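# Unplug a monitor cable from a back-panel port

## Task

Free the monitor cable's plug from the port on the rear panel. Loosen both thumbscrews, then draw the plug straight out along the port's axis, and leave it lying loose and away from the port. If the plug is tilted past what the port permits while it is still inserted, the task fails immediately. It only counts if the plug stays in that state without the robot holding it. Finish by releasing it and moving the grippers away.

## Robot and tools

Robot: two arms, left_arm and right_arm, each ending in a two-finger gripper with its own wrist camera. Bases in the scene frame: left_arm at (-0.022, +0.351, +0.182) m, quat_wxyz (+0.938, -0.236, +0.248, -0.051); right_arm at (-0.040, -0.289, +0.182) m, quat_wxyz (+0.939, +0.258, +0.225, -0.037). The bases are tilted. Mounting plates and the metal frame behind the arms are fixed obstacles. A 'too close' warning counts a plate, and the half of the frame on its arm's side, as part of that arm.

Scene frame: the origin is on the tabletop midway between the arms. +z is up, +x points out over the table, and left_arm sits on the +y side. The names left and right do not refer to image sides. Gripper frame: the fingers extend along the gripper's +z axis and close along its y axis. end_effector_position is the point between the finger pads, roughly 1 cm short of the tips. Reported hand positions can be slightly wrong, more so at long reach. Motions often finish a centimetre or more from the commanded pose, usually low.

Row format, shared by execute_actions and move: one flat list of 16 numbers covering both arms, even if only one arm moves. The order is left_arm x, y, z, qw, qx, qy, qz, opening, then the same 8 values for right_arm. x, y, z is an absolute target position for end_effector_position, in metres, in the scene frame. qw, qx, qy, qz is an absolute target orientation, w first. Opening runs from -1 (closed) to +1 (fully open, 0.094 m). To keep an arm's orientation steady, repeat the same quaternion in every row; do not copy the reported one, which drifts. To keep an arm still, resend its last reported position and quaternion together with the opening it should have.

execute_actions(actions): a list of up to 15 actions. Each action is a table of up to 15 rows, and each row lasts one control step (1/30 s). If a table has fewer than 15 rows, its final row is held for the remaining steps. An empty list only returns the state and images. Per-action check: a target more than 0.6 m from that gripper's current position, measured along any of the gripper's own axes, causes the action to be refused for both arms. If any action is malformed, or the first action fails this check against the last reported state, nothing in the call runs. On every step, the command is clipped to within 70 mm and 16 degrees of the measured pose, and damped IK gives position priority over orientation. A distant target therefore takes several actions, and after each action the arm stops at its last clipped pose. The elbows never fully straighten.

move(target, speed, blocking): target is one 16-number row as above, and each gripper travels in a straight line to its pose. All paths finish at the same moment and last between 0.5 and 10 s; longer paths are cut off at 10 s. speed is in m/s, from 0.002 to 0.5, default 0.25, and rotation is capped at twice that value in rad/s. Each gripper turns the shorter way. Paths do not avoid obstacles or the other arm. Grippers lag behind, stray, and can overshoot speed when an arm is nearly straight. The opening is applied at the start. Faster contact hits harder, and aiming past a contact increases the force. With blocking=false the call returns after 0.5 s while the arm keeps moving. Until a result shows the move has ended, further rows and moves are refused, so call wait or stop first. The result adds a 'move:' line: done, off_target, moving, held, or fault. If only one arm is named, the other one finished. It also gives each gripper's distance to its pose. limits=paced means a pose was clipped. limits=held means a check blocked some steps, and the arm may then move much faster than speed.

wait(seconds): 0 to 10. Lets time pass with the last commands held. It returns early if a running move ends. stop(): brakes a running move. The arm needs room to stop, more when fast, and the fingers keep moving. zoom_image(camera, region): gives an enlarged view of [x0, y0, x1, y1] pixels from the latest image of one camera, at most 504x504. Cameras: cam_head_left, cam_head_right, cam_high, cam_low (672x504), cam_left_wrist, cam_right_wrist (504x504, fisheye). read_manual(section): returns only licence text. finished_scene(scene): ends the current scene; pass its number. It cannot be undone, and the task must already be complete and stable.

Results: the state line 'left_arm: … | right_arm: …' gives each gripper's position and quat_wxyz. 'Hand target' lines show what each arm is currently being driven toward. grip_measured is the finger opening on the command scale, and the last Joint positions value is the opening in metres. Each gripper may be off by about 1 mm. Step readings list positions at some steps, and HELD marks steps where an arm's command was held back. 'pose unreachable' means the clearance check changed or blocked that arm's command. Joint torques follow the joint order, have per-arm offsets, and are noisy. Joint ranges (rad): waist -2.880 to 2.880, shoulder 0.000 to 3.142, elbow 0.000 to 3.019, wrist pitch -1.693 to 1.571, wrist yaw -1.571 to 1.571, wrist roll -2.094 to 2.094. MOTOR HOT appears at 85 °C. At 100 °C an OVER-TEMPERATURE FAULT makes that arm drop until it cools. FAULT lines mean the arm has stopped.

Gripping: to hold something, command an opening below grip_measured. About 0.03 below gives a firm grip; less gives a lighter one. Each finger pad pushes with roughly 50 to 62 N, and less on parts under about 2 mm thick.

The robot keeps executing its last command while replies are being written. Avoid: tilting the plug beyond what the port allows before it is free; knocking anything off the table; arm-to-arm collisions or pressing; drops, slams, and hard pushes; leaving the plug held by the robot at the end. Loose objects may occasionally get a small push from outside.

Each tool is called after "Call:" in YAML: its name, and indented under it one key for each argument.

## Session

Call:
execute_actions:
  actions: []

Scene clock: 0.00 s.
left_arm: end_effector_position=(+0.3505, +0.6786, +0.3076) grip_measured=+1.000 end_effector_quat_wxyz=(-0.003, +0.087, +0.996, +0.011) | right_arm: end_effector_position=(+0.4632, -0.4009, +0.2398) grip_measured=-0.162 end_effector_quat_wxyz=(+0.041, -0.281, +0.811, +0.511)
Joint positions: left_arm=[ 0.842  0.756  1.194 -1.298 -0.     0.902  0.094] | right_arm=[-0.137  1.427  1.462 -1.621 -0.497 -1.037  0.039]
Joint velocities: left_arm=[-0.024 -0.015  0.007  0.002  0.007 -0.022  0.   ] | right_arm=[-0.024 -0.015 -0.007  0.007 -0.007 -0.007  0.   ]
Joint torques (N m, as the arm reports them, + toward a larger angle): no reading
Hand target (left_arm): +0.356, +0.683, +0.313; +0.002, +0.087, +0.996, +0.016
Hand target (right_arm): +0.468, -0.404, +0.239; +0.043, -0.280, +0.813, +0.509

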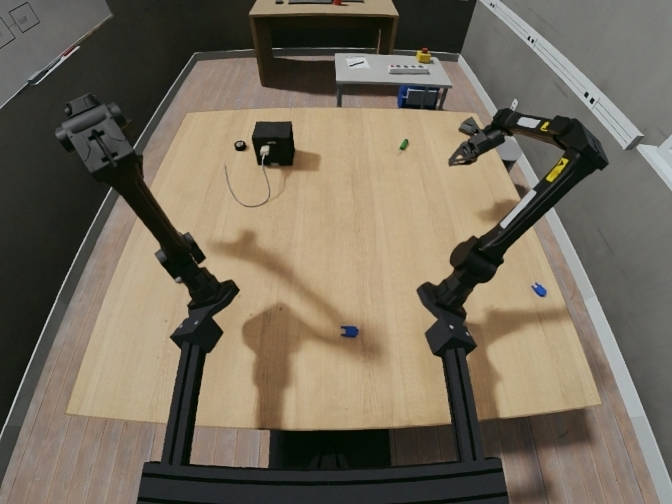

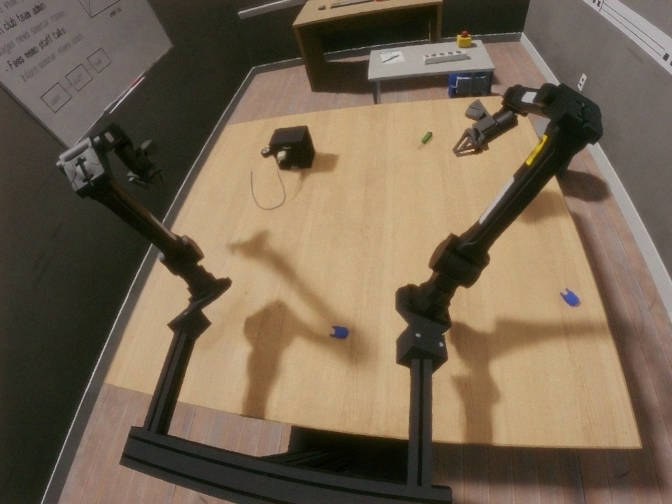

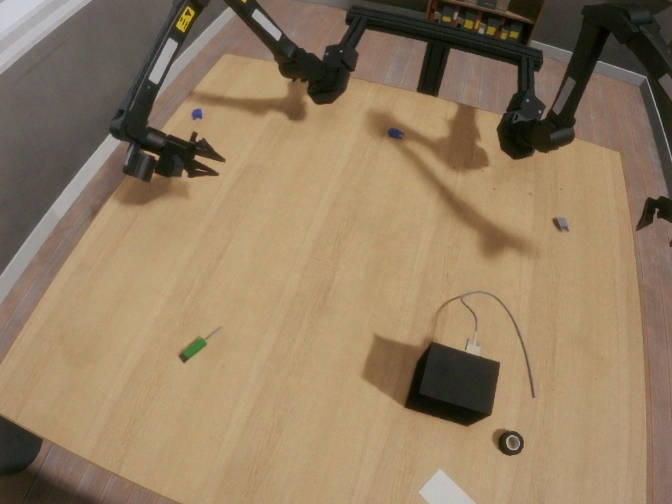

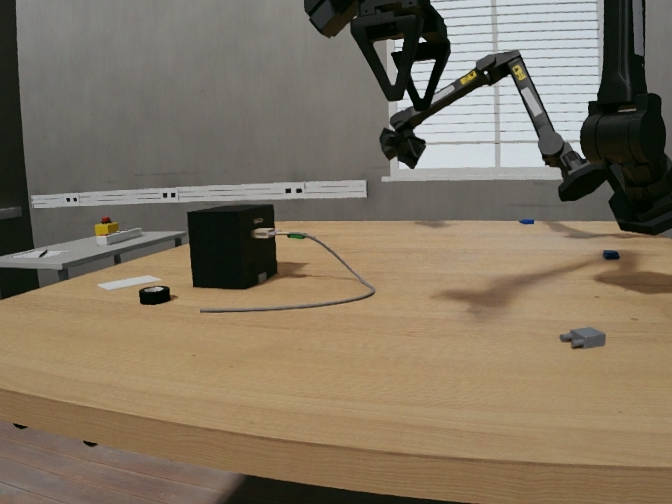

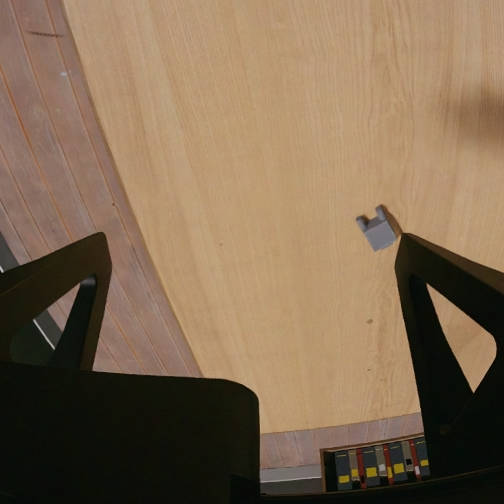

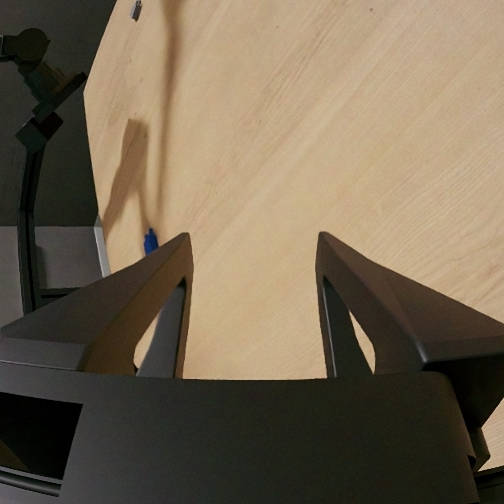

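Call:
zoom_image:
  camera: "cam_low"
  region: [170,190,390,320]

Call:
zoom_image:
  camera: "cam_head_left"
  region: [210,110,320,220]

Call:
zoom_image:
  camera: "cam_high"
  region: [390,280,550,440]

Region (170, 190, 390, 320) of cam_low's 672x504 image, scaled by 2.291, with more detail than that image has; it fills the top 298 rows of this view, and the rest is white.

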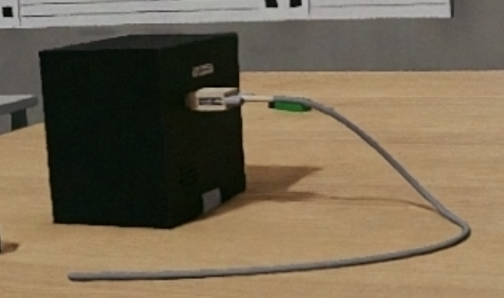

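Region (210, 110, 320, 220) of cam_head_left's 672x504 image, scaled by 4.582, with more detail than that image has.

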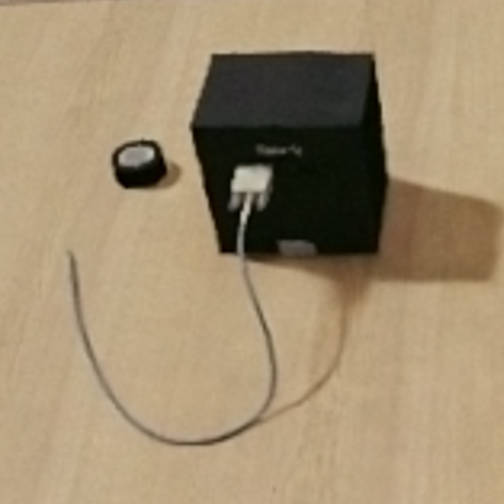

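Region (390, 280, 550, 440) of cam_high's 672x504 image, scaled by 3.150, with more detail than that image has.

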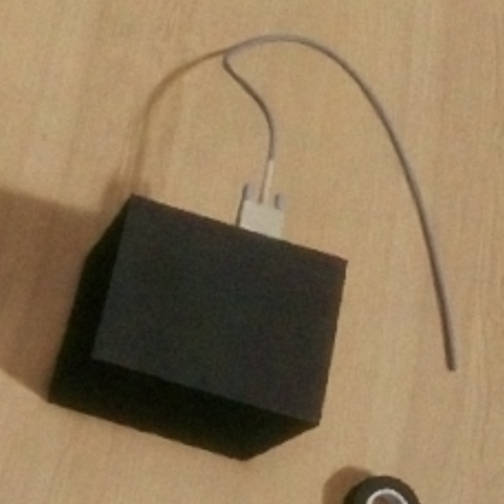

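Call:
move:
  target: [0.60,0.28,0.20,0.340,-0.082,0.936,0.030,0.3, 0.40,-0.35,0.25,0.041,-0.281,0.811,0.511,-0.16]
  speed: 0.3

Scene clock: 76.77 s.
left_arm: end_effector_position=(+0.5808, +0.2776, +0.1831) grip_measured=+0.302 end_effector_quat_wxyz=(+0.316, -0.067, +0.946, +0.025) | right_arm: end_effector_position=(+0.3969, -0.3525, +0.2477) grip_measured=-0.162 end_effector_quat_wxyz=(+0.033, -0.280, +0.809, +0.516)
Joint positions: left_arm=[-0.371  1.372  0.908  0.045 -0.803  0.061  0.061] | right_arm=[-0.068  1.268  1.192 -1.492 -0.497 -0.957  0.039]
Joint velocities: left_arm=[-0.015 -0.005  0.022  0.017 -0.007 -0.007 -0.   ] | right_arm=[ 0.005 -0.005  0.007  0.002 -0.022 -0.037  0.   ]
Joint torques (N m, as the arm reports them, + toward a larger angle): left_arm=[ -7.04 -11.41   8.87   2.11  -0.13  -0.06] | right_arm=[  6.5  -15.34   6.78  -0.2   -0.61  -0.14]
Hand target (left_arm): +0.601, +0.283, +0.200; +0.337, -0.086, +0.937, +0.023
Hand target (right_arm): +0.399, -0.351, +0.251; +0.040, -0.281, +0.811, +0.511
Off the commanded pose (left_arm): 0.026 m, 3 deg.
Off the commanded pose (right_arm): 0.005 m, 1 deg.
move: off_target (left_arm)

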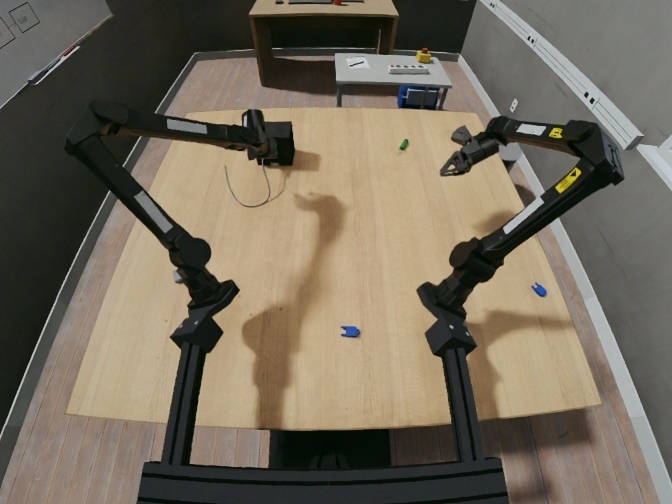

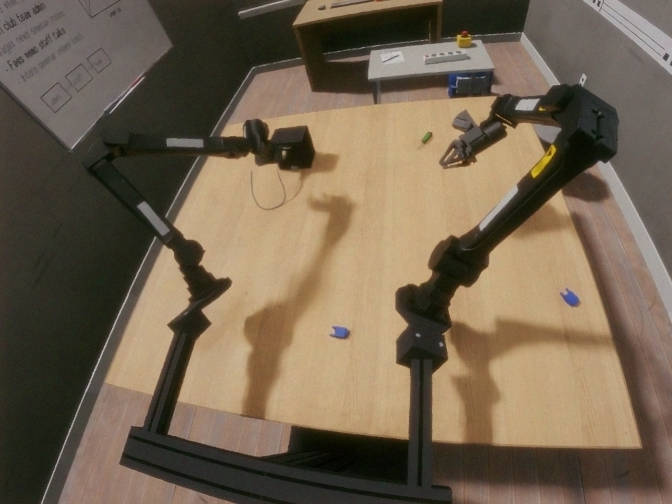

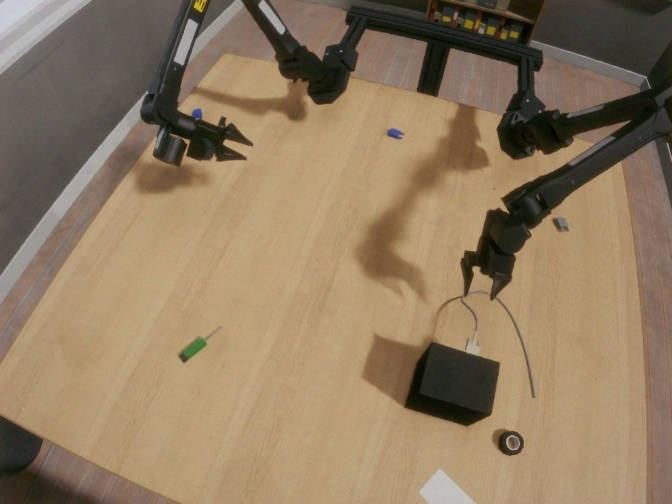

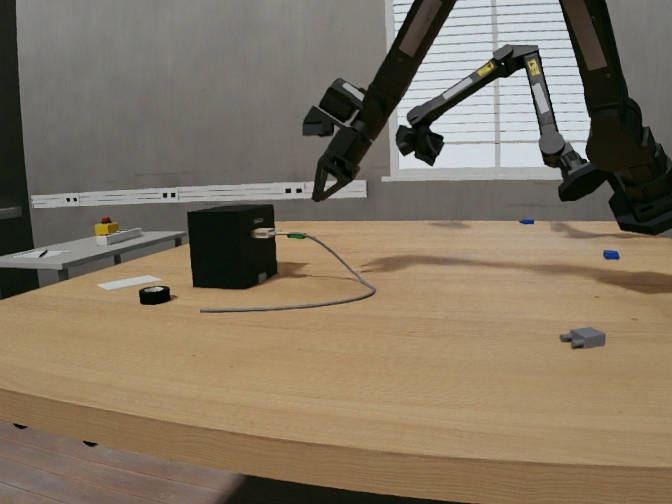

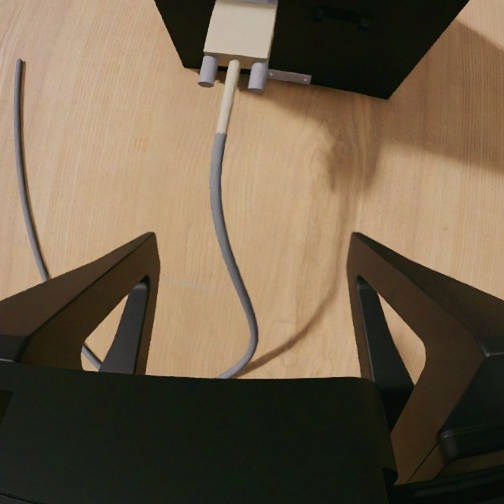

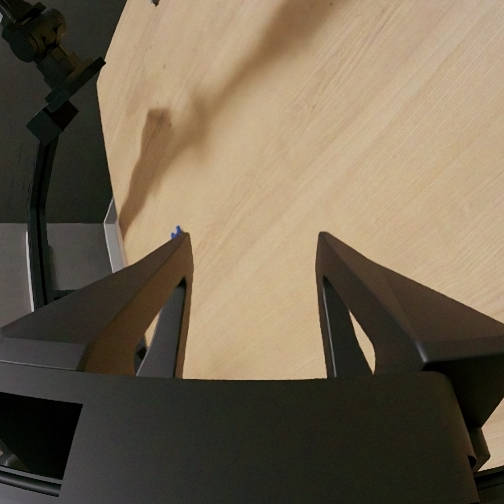

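Call:
zoom_image:
  camera: "cam_left_wrist"
  region: [170,0,330,160]

Call:
zoom_image:
  camera: "cam_low"
  region: [230,150,390,300]

Region (170, 0, 330, 160) of cam_left_wrist's 504x504 image, scaled by 3.150, with more detail than that image has.

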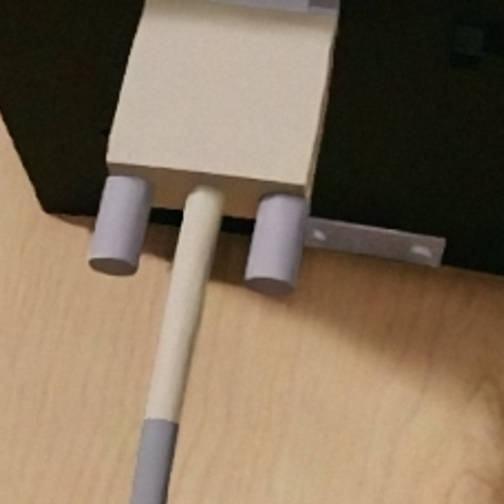

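Region (230, 150, 390, 300) of cam_low's 672x504 image, scaled by 3.150, with more detail than that image has; it fills the top 472 rows of this view, and the rest is white.

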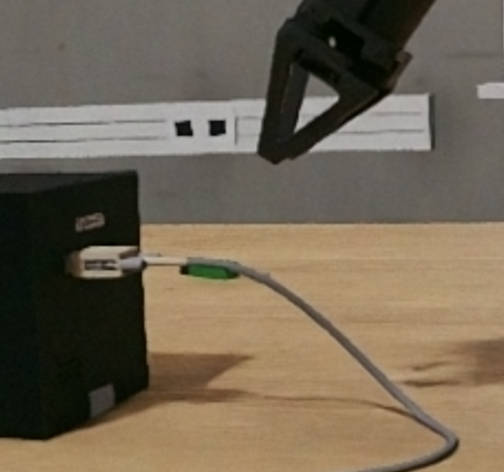

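Call:
execute_actions:
  actions: []

Scene clock: 196.77 s.
left_arm: end_effector_position=(+0.5808, +0.2776, +0.1831) grip_measured=+0.302 end_effector_quat_wxyz=(+0.316, -0.067, +0.946, +0.025) | right_arm: end_effector_position=(+0.3969, -0.3525, +0.2477) grip_measured=-0.162 end_effector_quat_wxyz=(+0.033, -0.279, +0.809, +0.516)
Joint positions: left_arm=[-0.371  1.372  0.908  0.045 -0.803  0.061  0.061] | right_arm=[-0.068  1.268  1.192 -1.492 -0.497 -0.957  0.039]
Joint velocities: left_arm=[ 0.005  0.005 -0.002 -0.007 -0.007 -0.051 -0.001] | right_arm=[-0.024  0.005  0.012 -0.002 -0.022 -0.007 -0.002]
Joint torques (N m, as the arm reports them, + toward a larger angle): left_arm=[ -6.86 -11.25   8.85   2.12  -0.13  -0.06] | right_arm=[  6.5  -15.03   6.83  -0.2   -0.6   -0.15]
Hand target (left_arm): +0.601, +0.283, +0.200; +0.337, -0.086, +0.937, +0.023
Hand target (right_arm): +0.399, -0.351, +0.251; +0.040, -0.281, +0.811, +0.511
Off the commanded pose (left_arm): 0.026 m, 3 deg.
Off the commanded pose (right_arm): 0.005 m, 1 deg.

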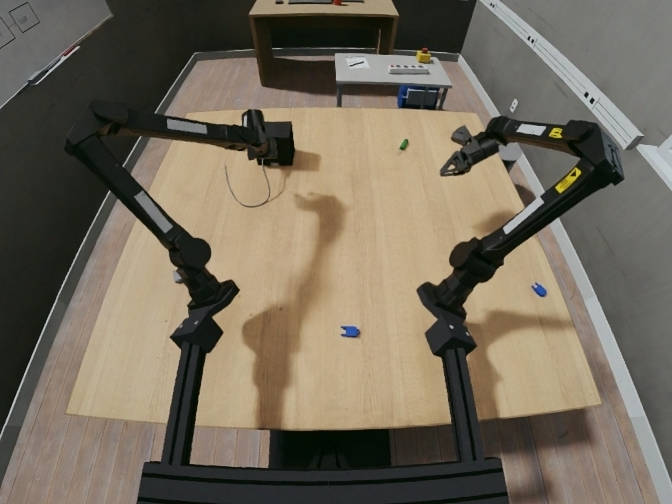

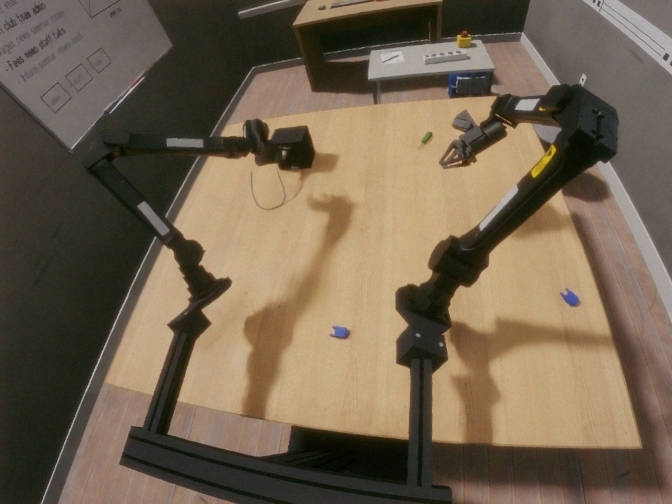

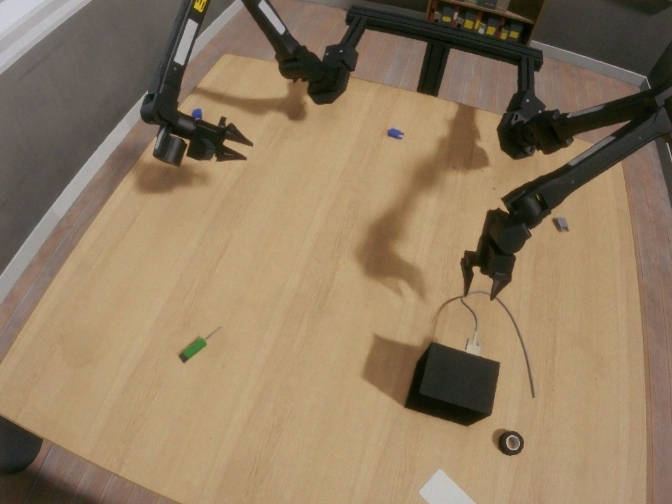

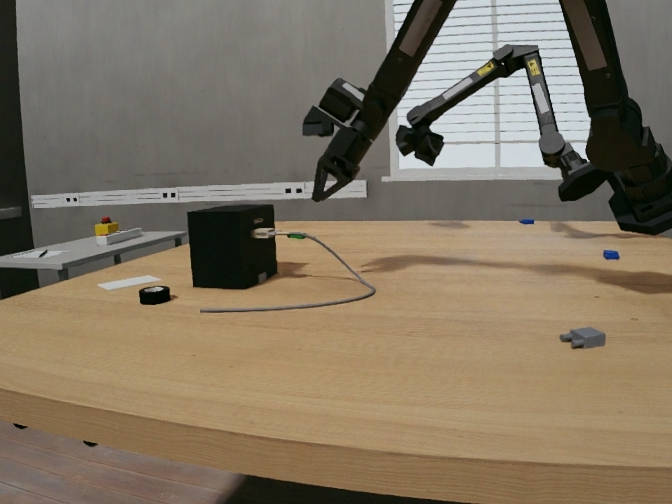

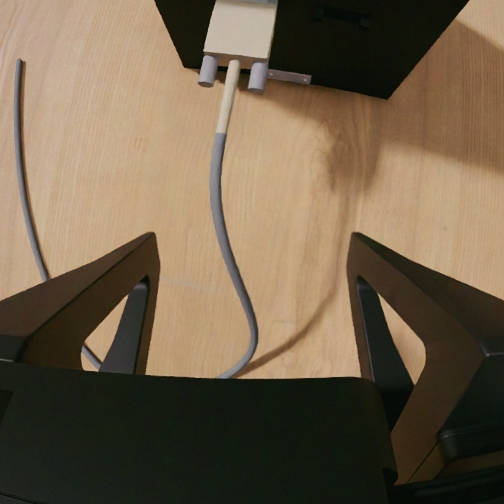

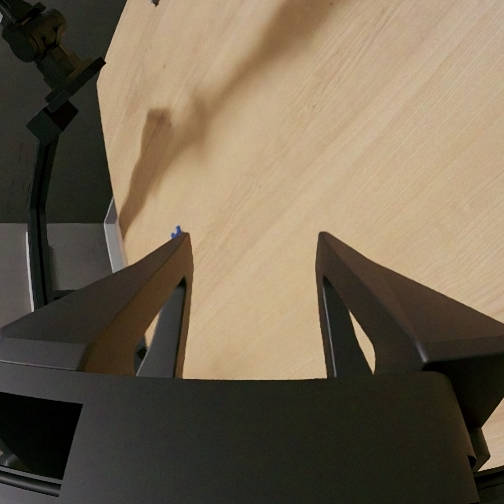

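Call:
zoom_image:
  camera: "cam_left_wrist"
  region: [160, 0, 360, 150]

Call:
zoom_image:
  camera: "cam_low"
  region: [220, 190, 340, 280]

Region (160, 0, 360, 150) of cam_left_wrist's 504x504 image, scaled by 2.520, with more detail than that image has; it fills the top 378 rows of this view, and the rest is white.

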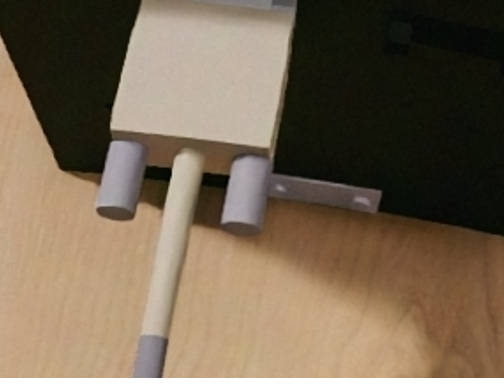

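Region (220, 190, 340, 280) of cam_low's 672x504 image, scaled by 4.200, with more detail than that image has; it fills the top 378 rows of this view, and the rest is white.

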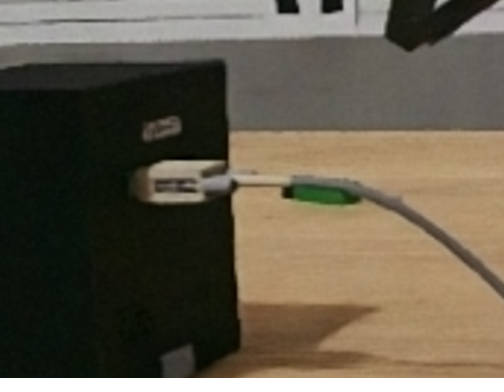

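Call:
move:
  target: [0.645,0.375,0.15, 0.296,-0.171,0.814,-0.470, -0.65, 0.40,-0.35,0.25, 0.041,-0.281,0.811,0.511, -0.16]
  speed: 0.2

Scene clock: 319.80 s.
left_arm: end_effector_position=(+0.6264, +0.3661, +0.1505) grip_measured=-0.649 end_effector_quat_wxyz=(+0.282, -0.162, +0.821, -0.469) | right_arm: end_effector_position=(+0.3979, -0.3525, +0.2472) grip_measured=-0.162 end_effector_quat_wxyz=(+0.034, -0.279, +0.810, +0.515)
Joint positions: left_arm=[ 0.203  1.369  0.995  0.009  0.632 -0.265  0.017] | right_arm=[-0.068  1.268  1.192 -1.487 -0.497 -0.955  0.039]
Joint velocities: left_arm=[ 0.015 -0.015 -0.002  0.002 -0.007 -0.007  0.   ] | right_arm=[-0.015 -0.015  0.002 -0.002 -0.066 -0.081  0.001]
Joint torques (N m, as the arm reports them, + toward a larger angle): left_arm=[ -3.09 -13.2    8.22   2.03   0.73  -0.12] | right_arm=[  6.71 -14.73   6.87  -0.18  -0.65  -0.15]
Hand target (left_arm): +0.643, +0.376, +0.153; +0.297, -0.167, +0.816, -0.467
Hand target (right_arm): +0.400, -0.350, +0.250; +0.041, -0.281, +0.811, +0.511
Off the commanded pose (left_arm): 0.021 m, 2 deg.
Off the commanded pose (right_arm): 0.004 m, 1 deg.
move: off_target (left_arm)

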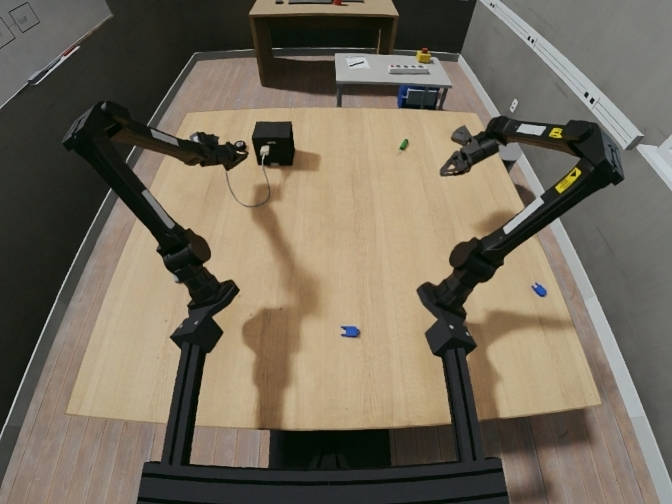

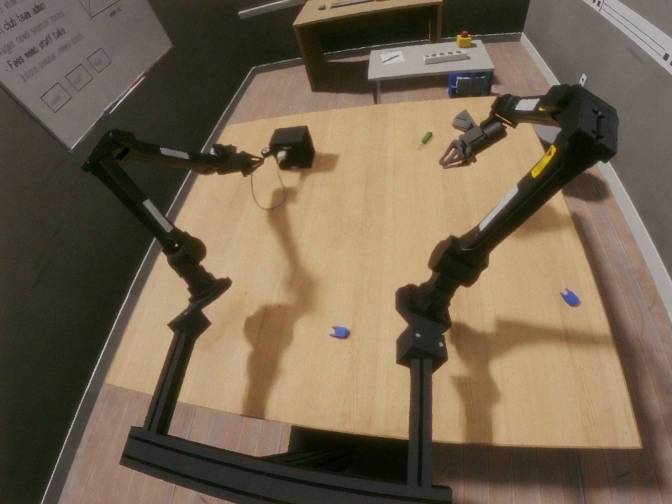

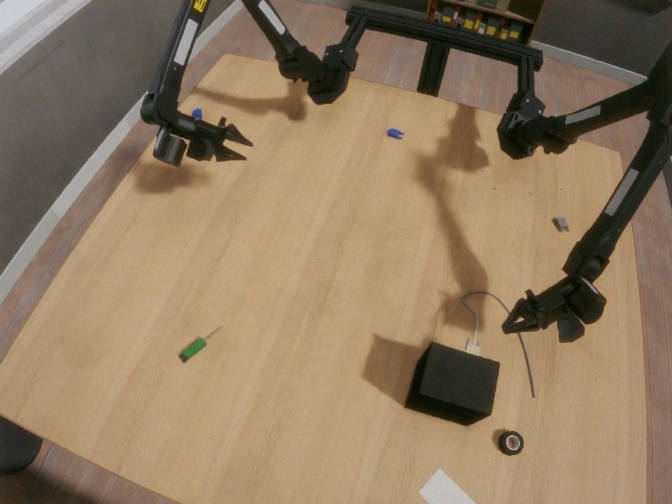

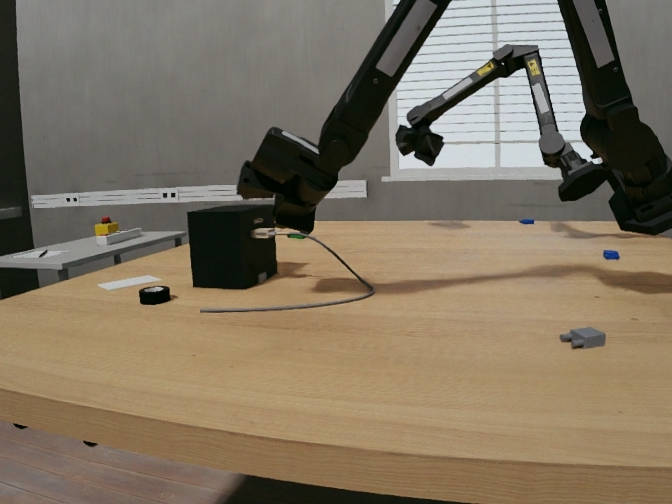

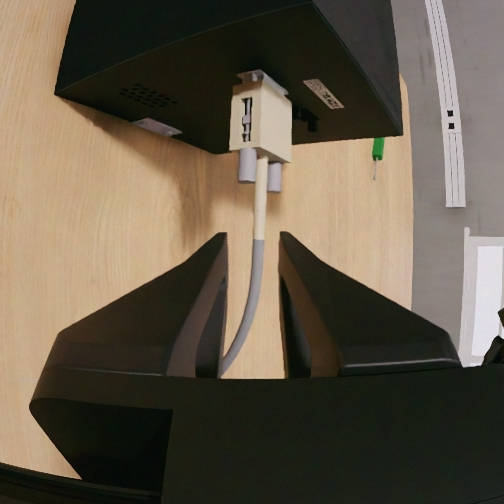

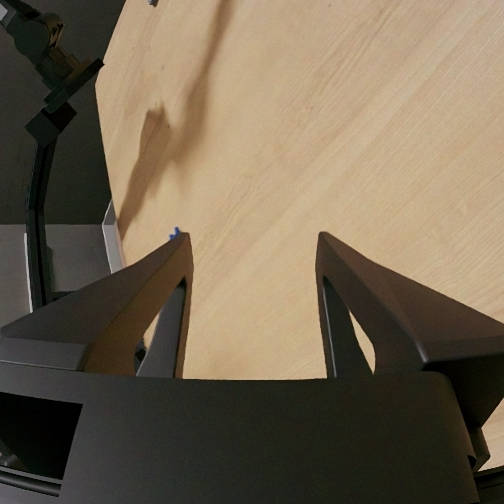

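Call:
move:
  target: [0.674,0.3465,0.130, 0.296,-0.171,0.814,-0.470, -0.68, 0.40,-0.35,0.25, 0.041,-0.281,0.811,0.511, -0.16]
  speed: 0.1

Call:
zoom_image:
  camera: "cam_left_wrist"
  region: [150, 80, 370, 300]

Scene clock: 374.67 s.
left_arm: end_effector_position=(+0.6559, +0.3458, +0.1242) grip_measured=-0.678 end_effector_quat_wxyz=(+0.280, -0.170, +0.820, -0.469) | right_arm: end_effector_position=(+0.3979, -0.3524, +0.2472) grip_measured=-0.162 end_effector_quat_wxyz=(+0.034, -0.279, +0.810, +0.515)
Joint positions: left_arm=[ 0.17   1.484  1.072  0.058  0.595 -0.298  0.015] | right_arm=[-0.067  1.268  1.192 -1.487 -0.497 -0.955  0.039]
Joint velocities: left_arm=[-0.015  0.005 -0.002 -0.017  0.051 -0.007  0.   ] | right_arm=[-0.005 -0.005  0.017  0.002 -0.037 -0.022 -0.001]
Joint torques (N m, as the arm reports them, + toward a larger angle): left_arm=[ -5.85 -14.     8.01   2.19   0.4   -0.12] | right_arm=[  6.66 -14.66   6.88  -0.2   -0.66  -0.15]
Hand target (left_arm): +0.673, +0.347, +0.131; +0.296, -0.171, +0.814, -0.470
Hand target (right_arm): +0.400, -0.350, +0.250; +0.041, -0.281, +0.811, +0.511
Off the commanded pose (left_arm): 0.019 m, 2 deg.
Off the commanded pose (right_arm): 0.004 m, 1 deg.
move: off_target (left_arm)

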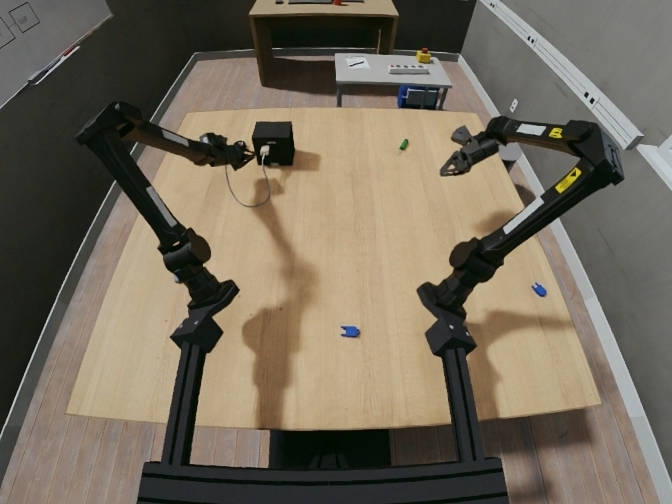

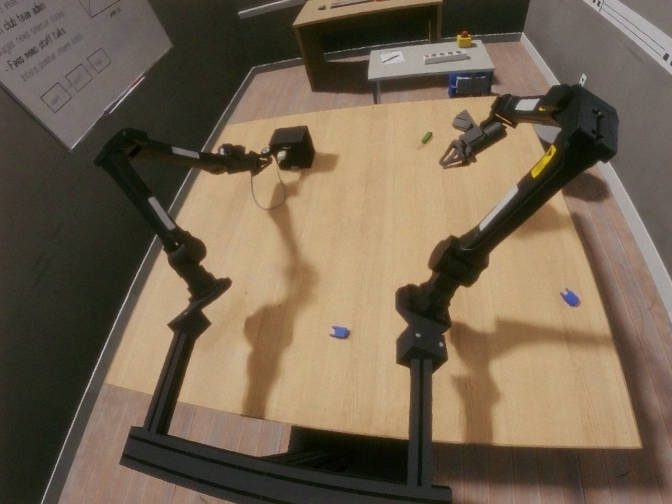

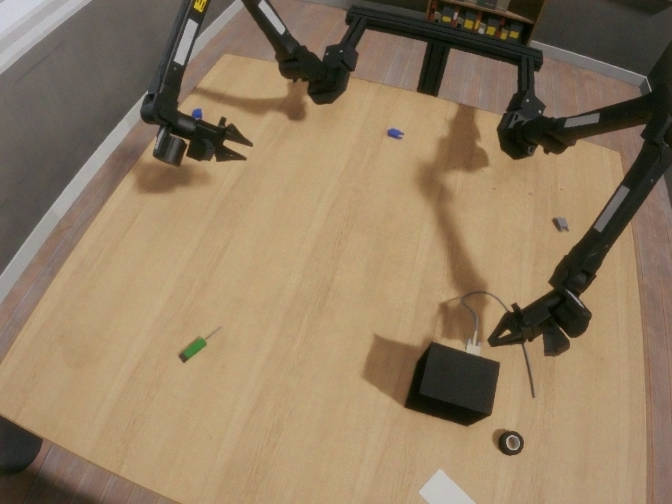

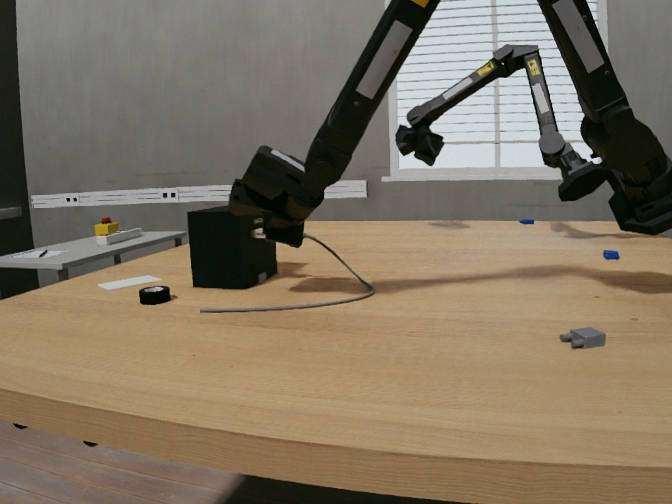

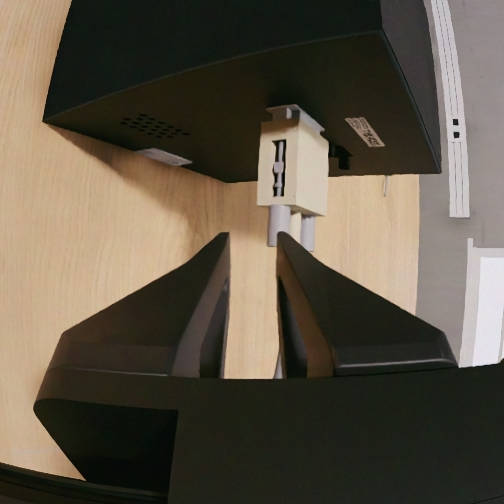

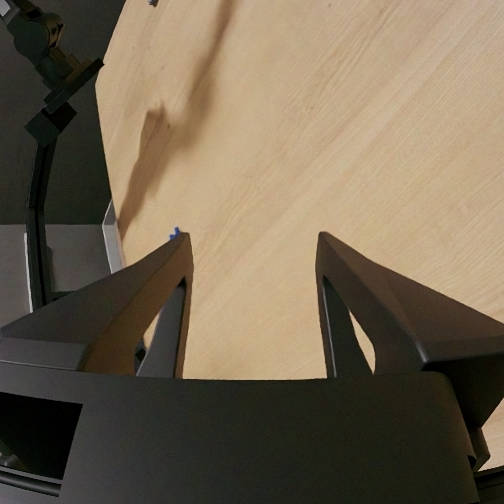

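Region (150, 80, 370, 300) of cam_left_wrist's 504x504 image, scaled by 2.291, with more detail than that image has.

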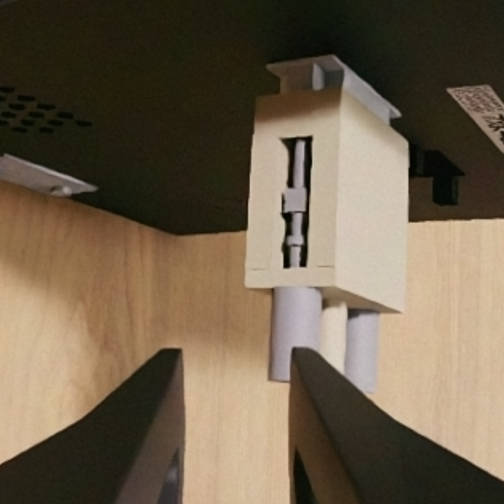

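Call:
move:
  target: [0.674,0.335,0.137, 0.296,-0.171,0.814,-0.470, -0.68, 0.40,-0.35,0.25, 0.041,-0.281,0.811,0.511, -0.16]
  speed: 0.05

Call:
zoom_image:
  camera: "cam_left_wrist"
  region: [150, 80, 370, 300]

Scene clock: 392.37 s.
left_arm: end_effector_position=(+0.6583, +0.3333, +0.1299) grip_measured=-0.678 end_effector_quat_wxyz=(+0.280, -0.170, +0.820, -0.469) | right_arm: end_effector_position=(+0.3979, -0.3524, +0.2472) grip_measured=-0.162 end_effector_quat_wxyz=(+0.034, -0.279, +0.810, +0.515)
Joint positions: left_arm=[ 0.141  1.484  1.072  0.064  0.569 -0.309  0.015] | right_arm=[-0.067  1.268  1.192 -1.487 -0.497 -0.955  0.039]
Joint velocities: left_arm=[-0.005 -0.015  0.022 -0.007 -0.095 -0.022  0.001] | right_arm=[ 0.015 -0.005 -0.007 -0.012  0.007 -0.066 -0.   ]
Joint torques (N m, as the arm reports them, + toward a larger angle): left_arm=[ -6.12 -14.78   7.42   2.18   0.37  -0.15] | right_arm=[  6.62 -14.7    6.89  -0.2   -0.66  -0.15]
Hand target (left_arm): +0.673, +0.335, +0.138; +0.296, -0.171, +0.814, -0.470
Hand target (right_arm): +0.400, -0.350, +0.250; +0.041, -0.281, +0.811, +0.511
Off the commanded pose (left_arm): 0.017 m, 2 deg.
Off the commanded pose (right_arm): 0.004 m, 1 deg.
move: off_target (left_arm)

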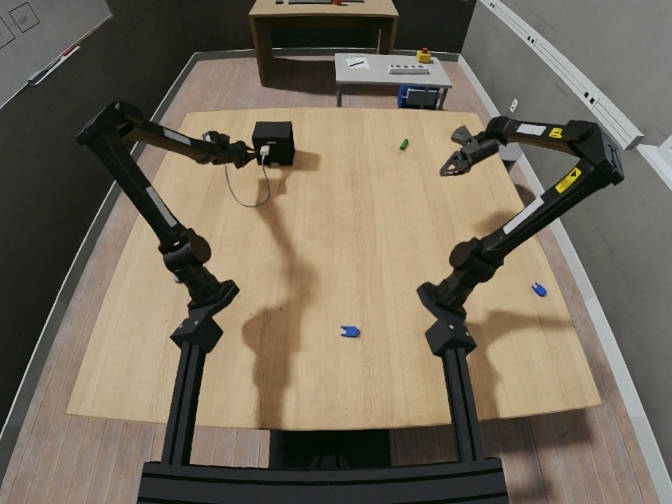

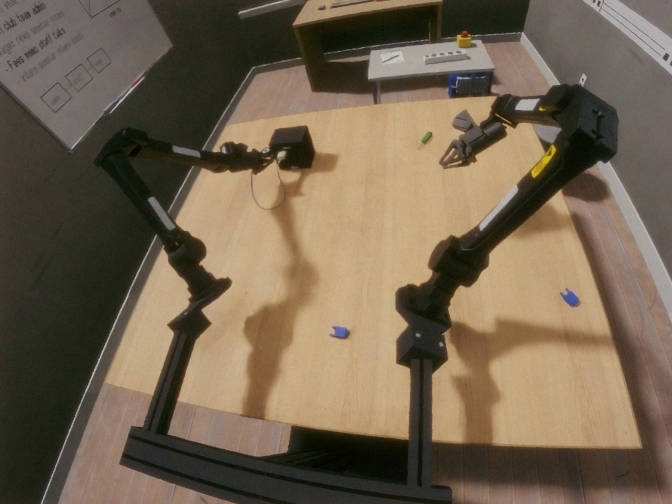

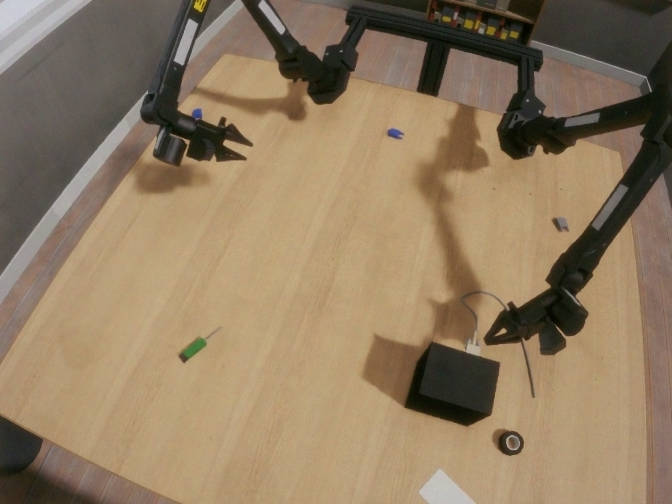

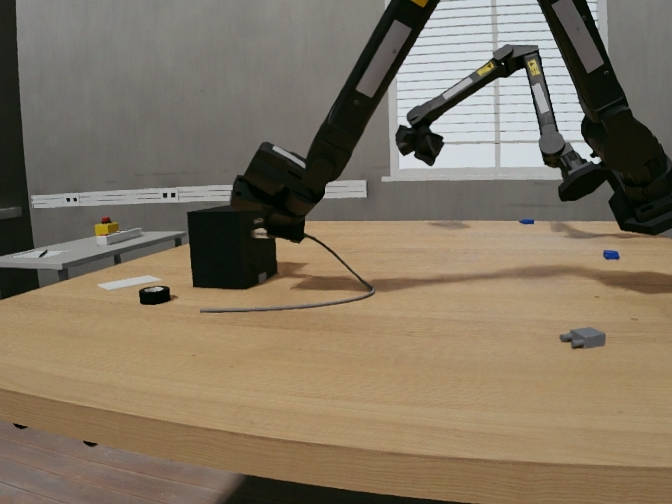

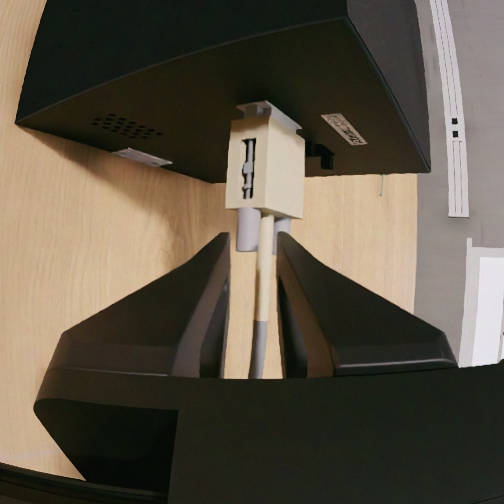

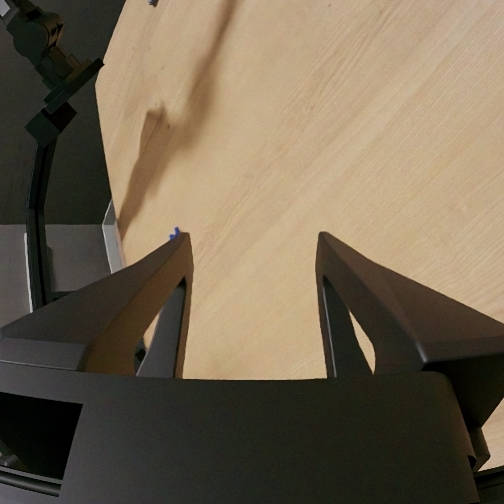

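Region (150, 80, 370, 300) of cam_left_wrist's 504x504 image, scaled by 2.291, with more detail than that image has.

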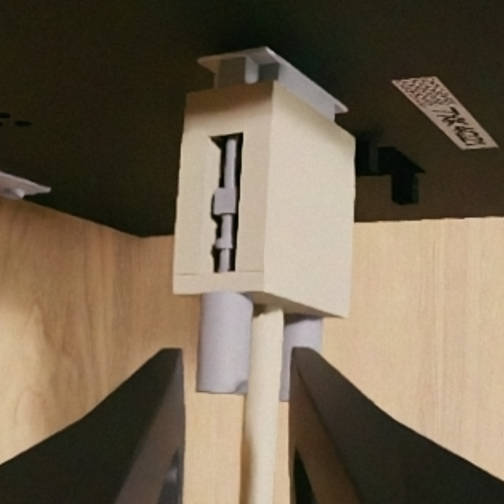

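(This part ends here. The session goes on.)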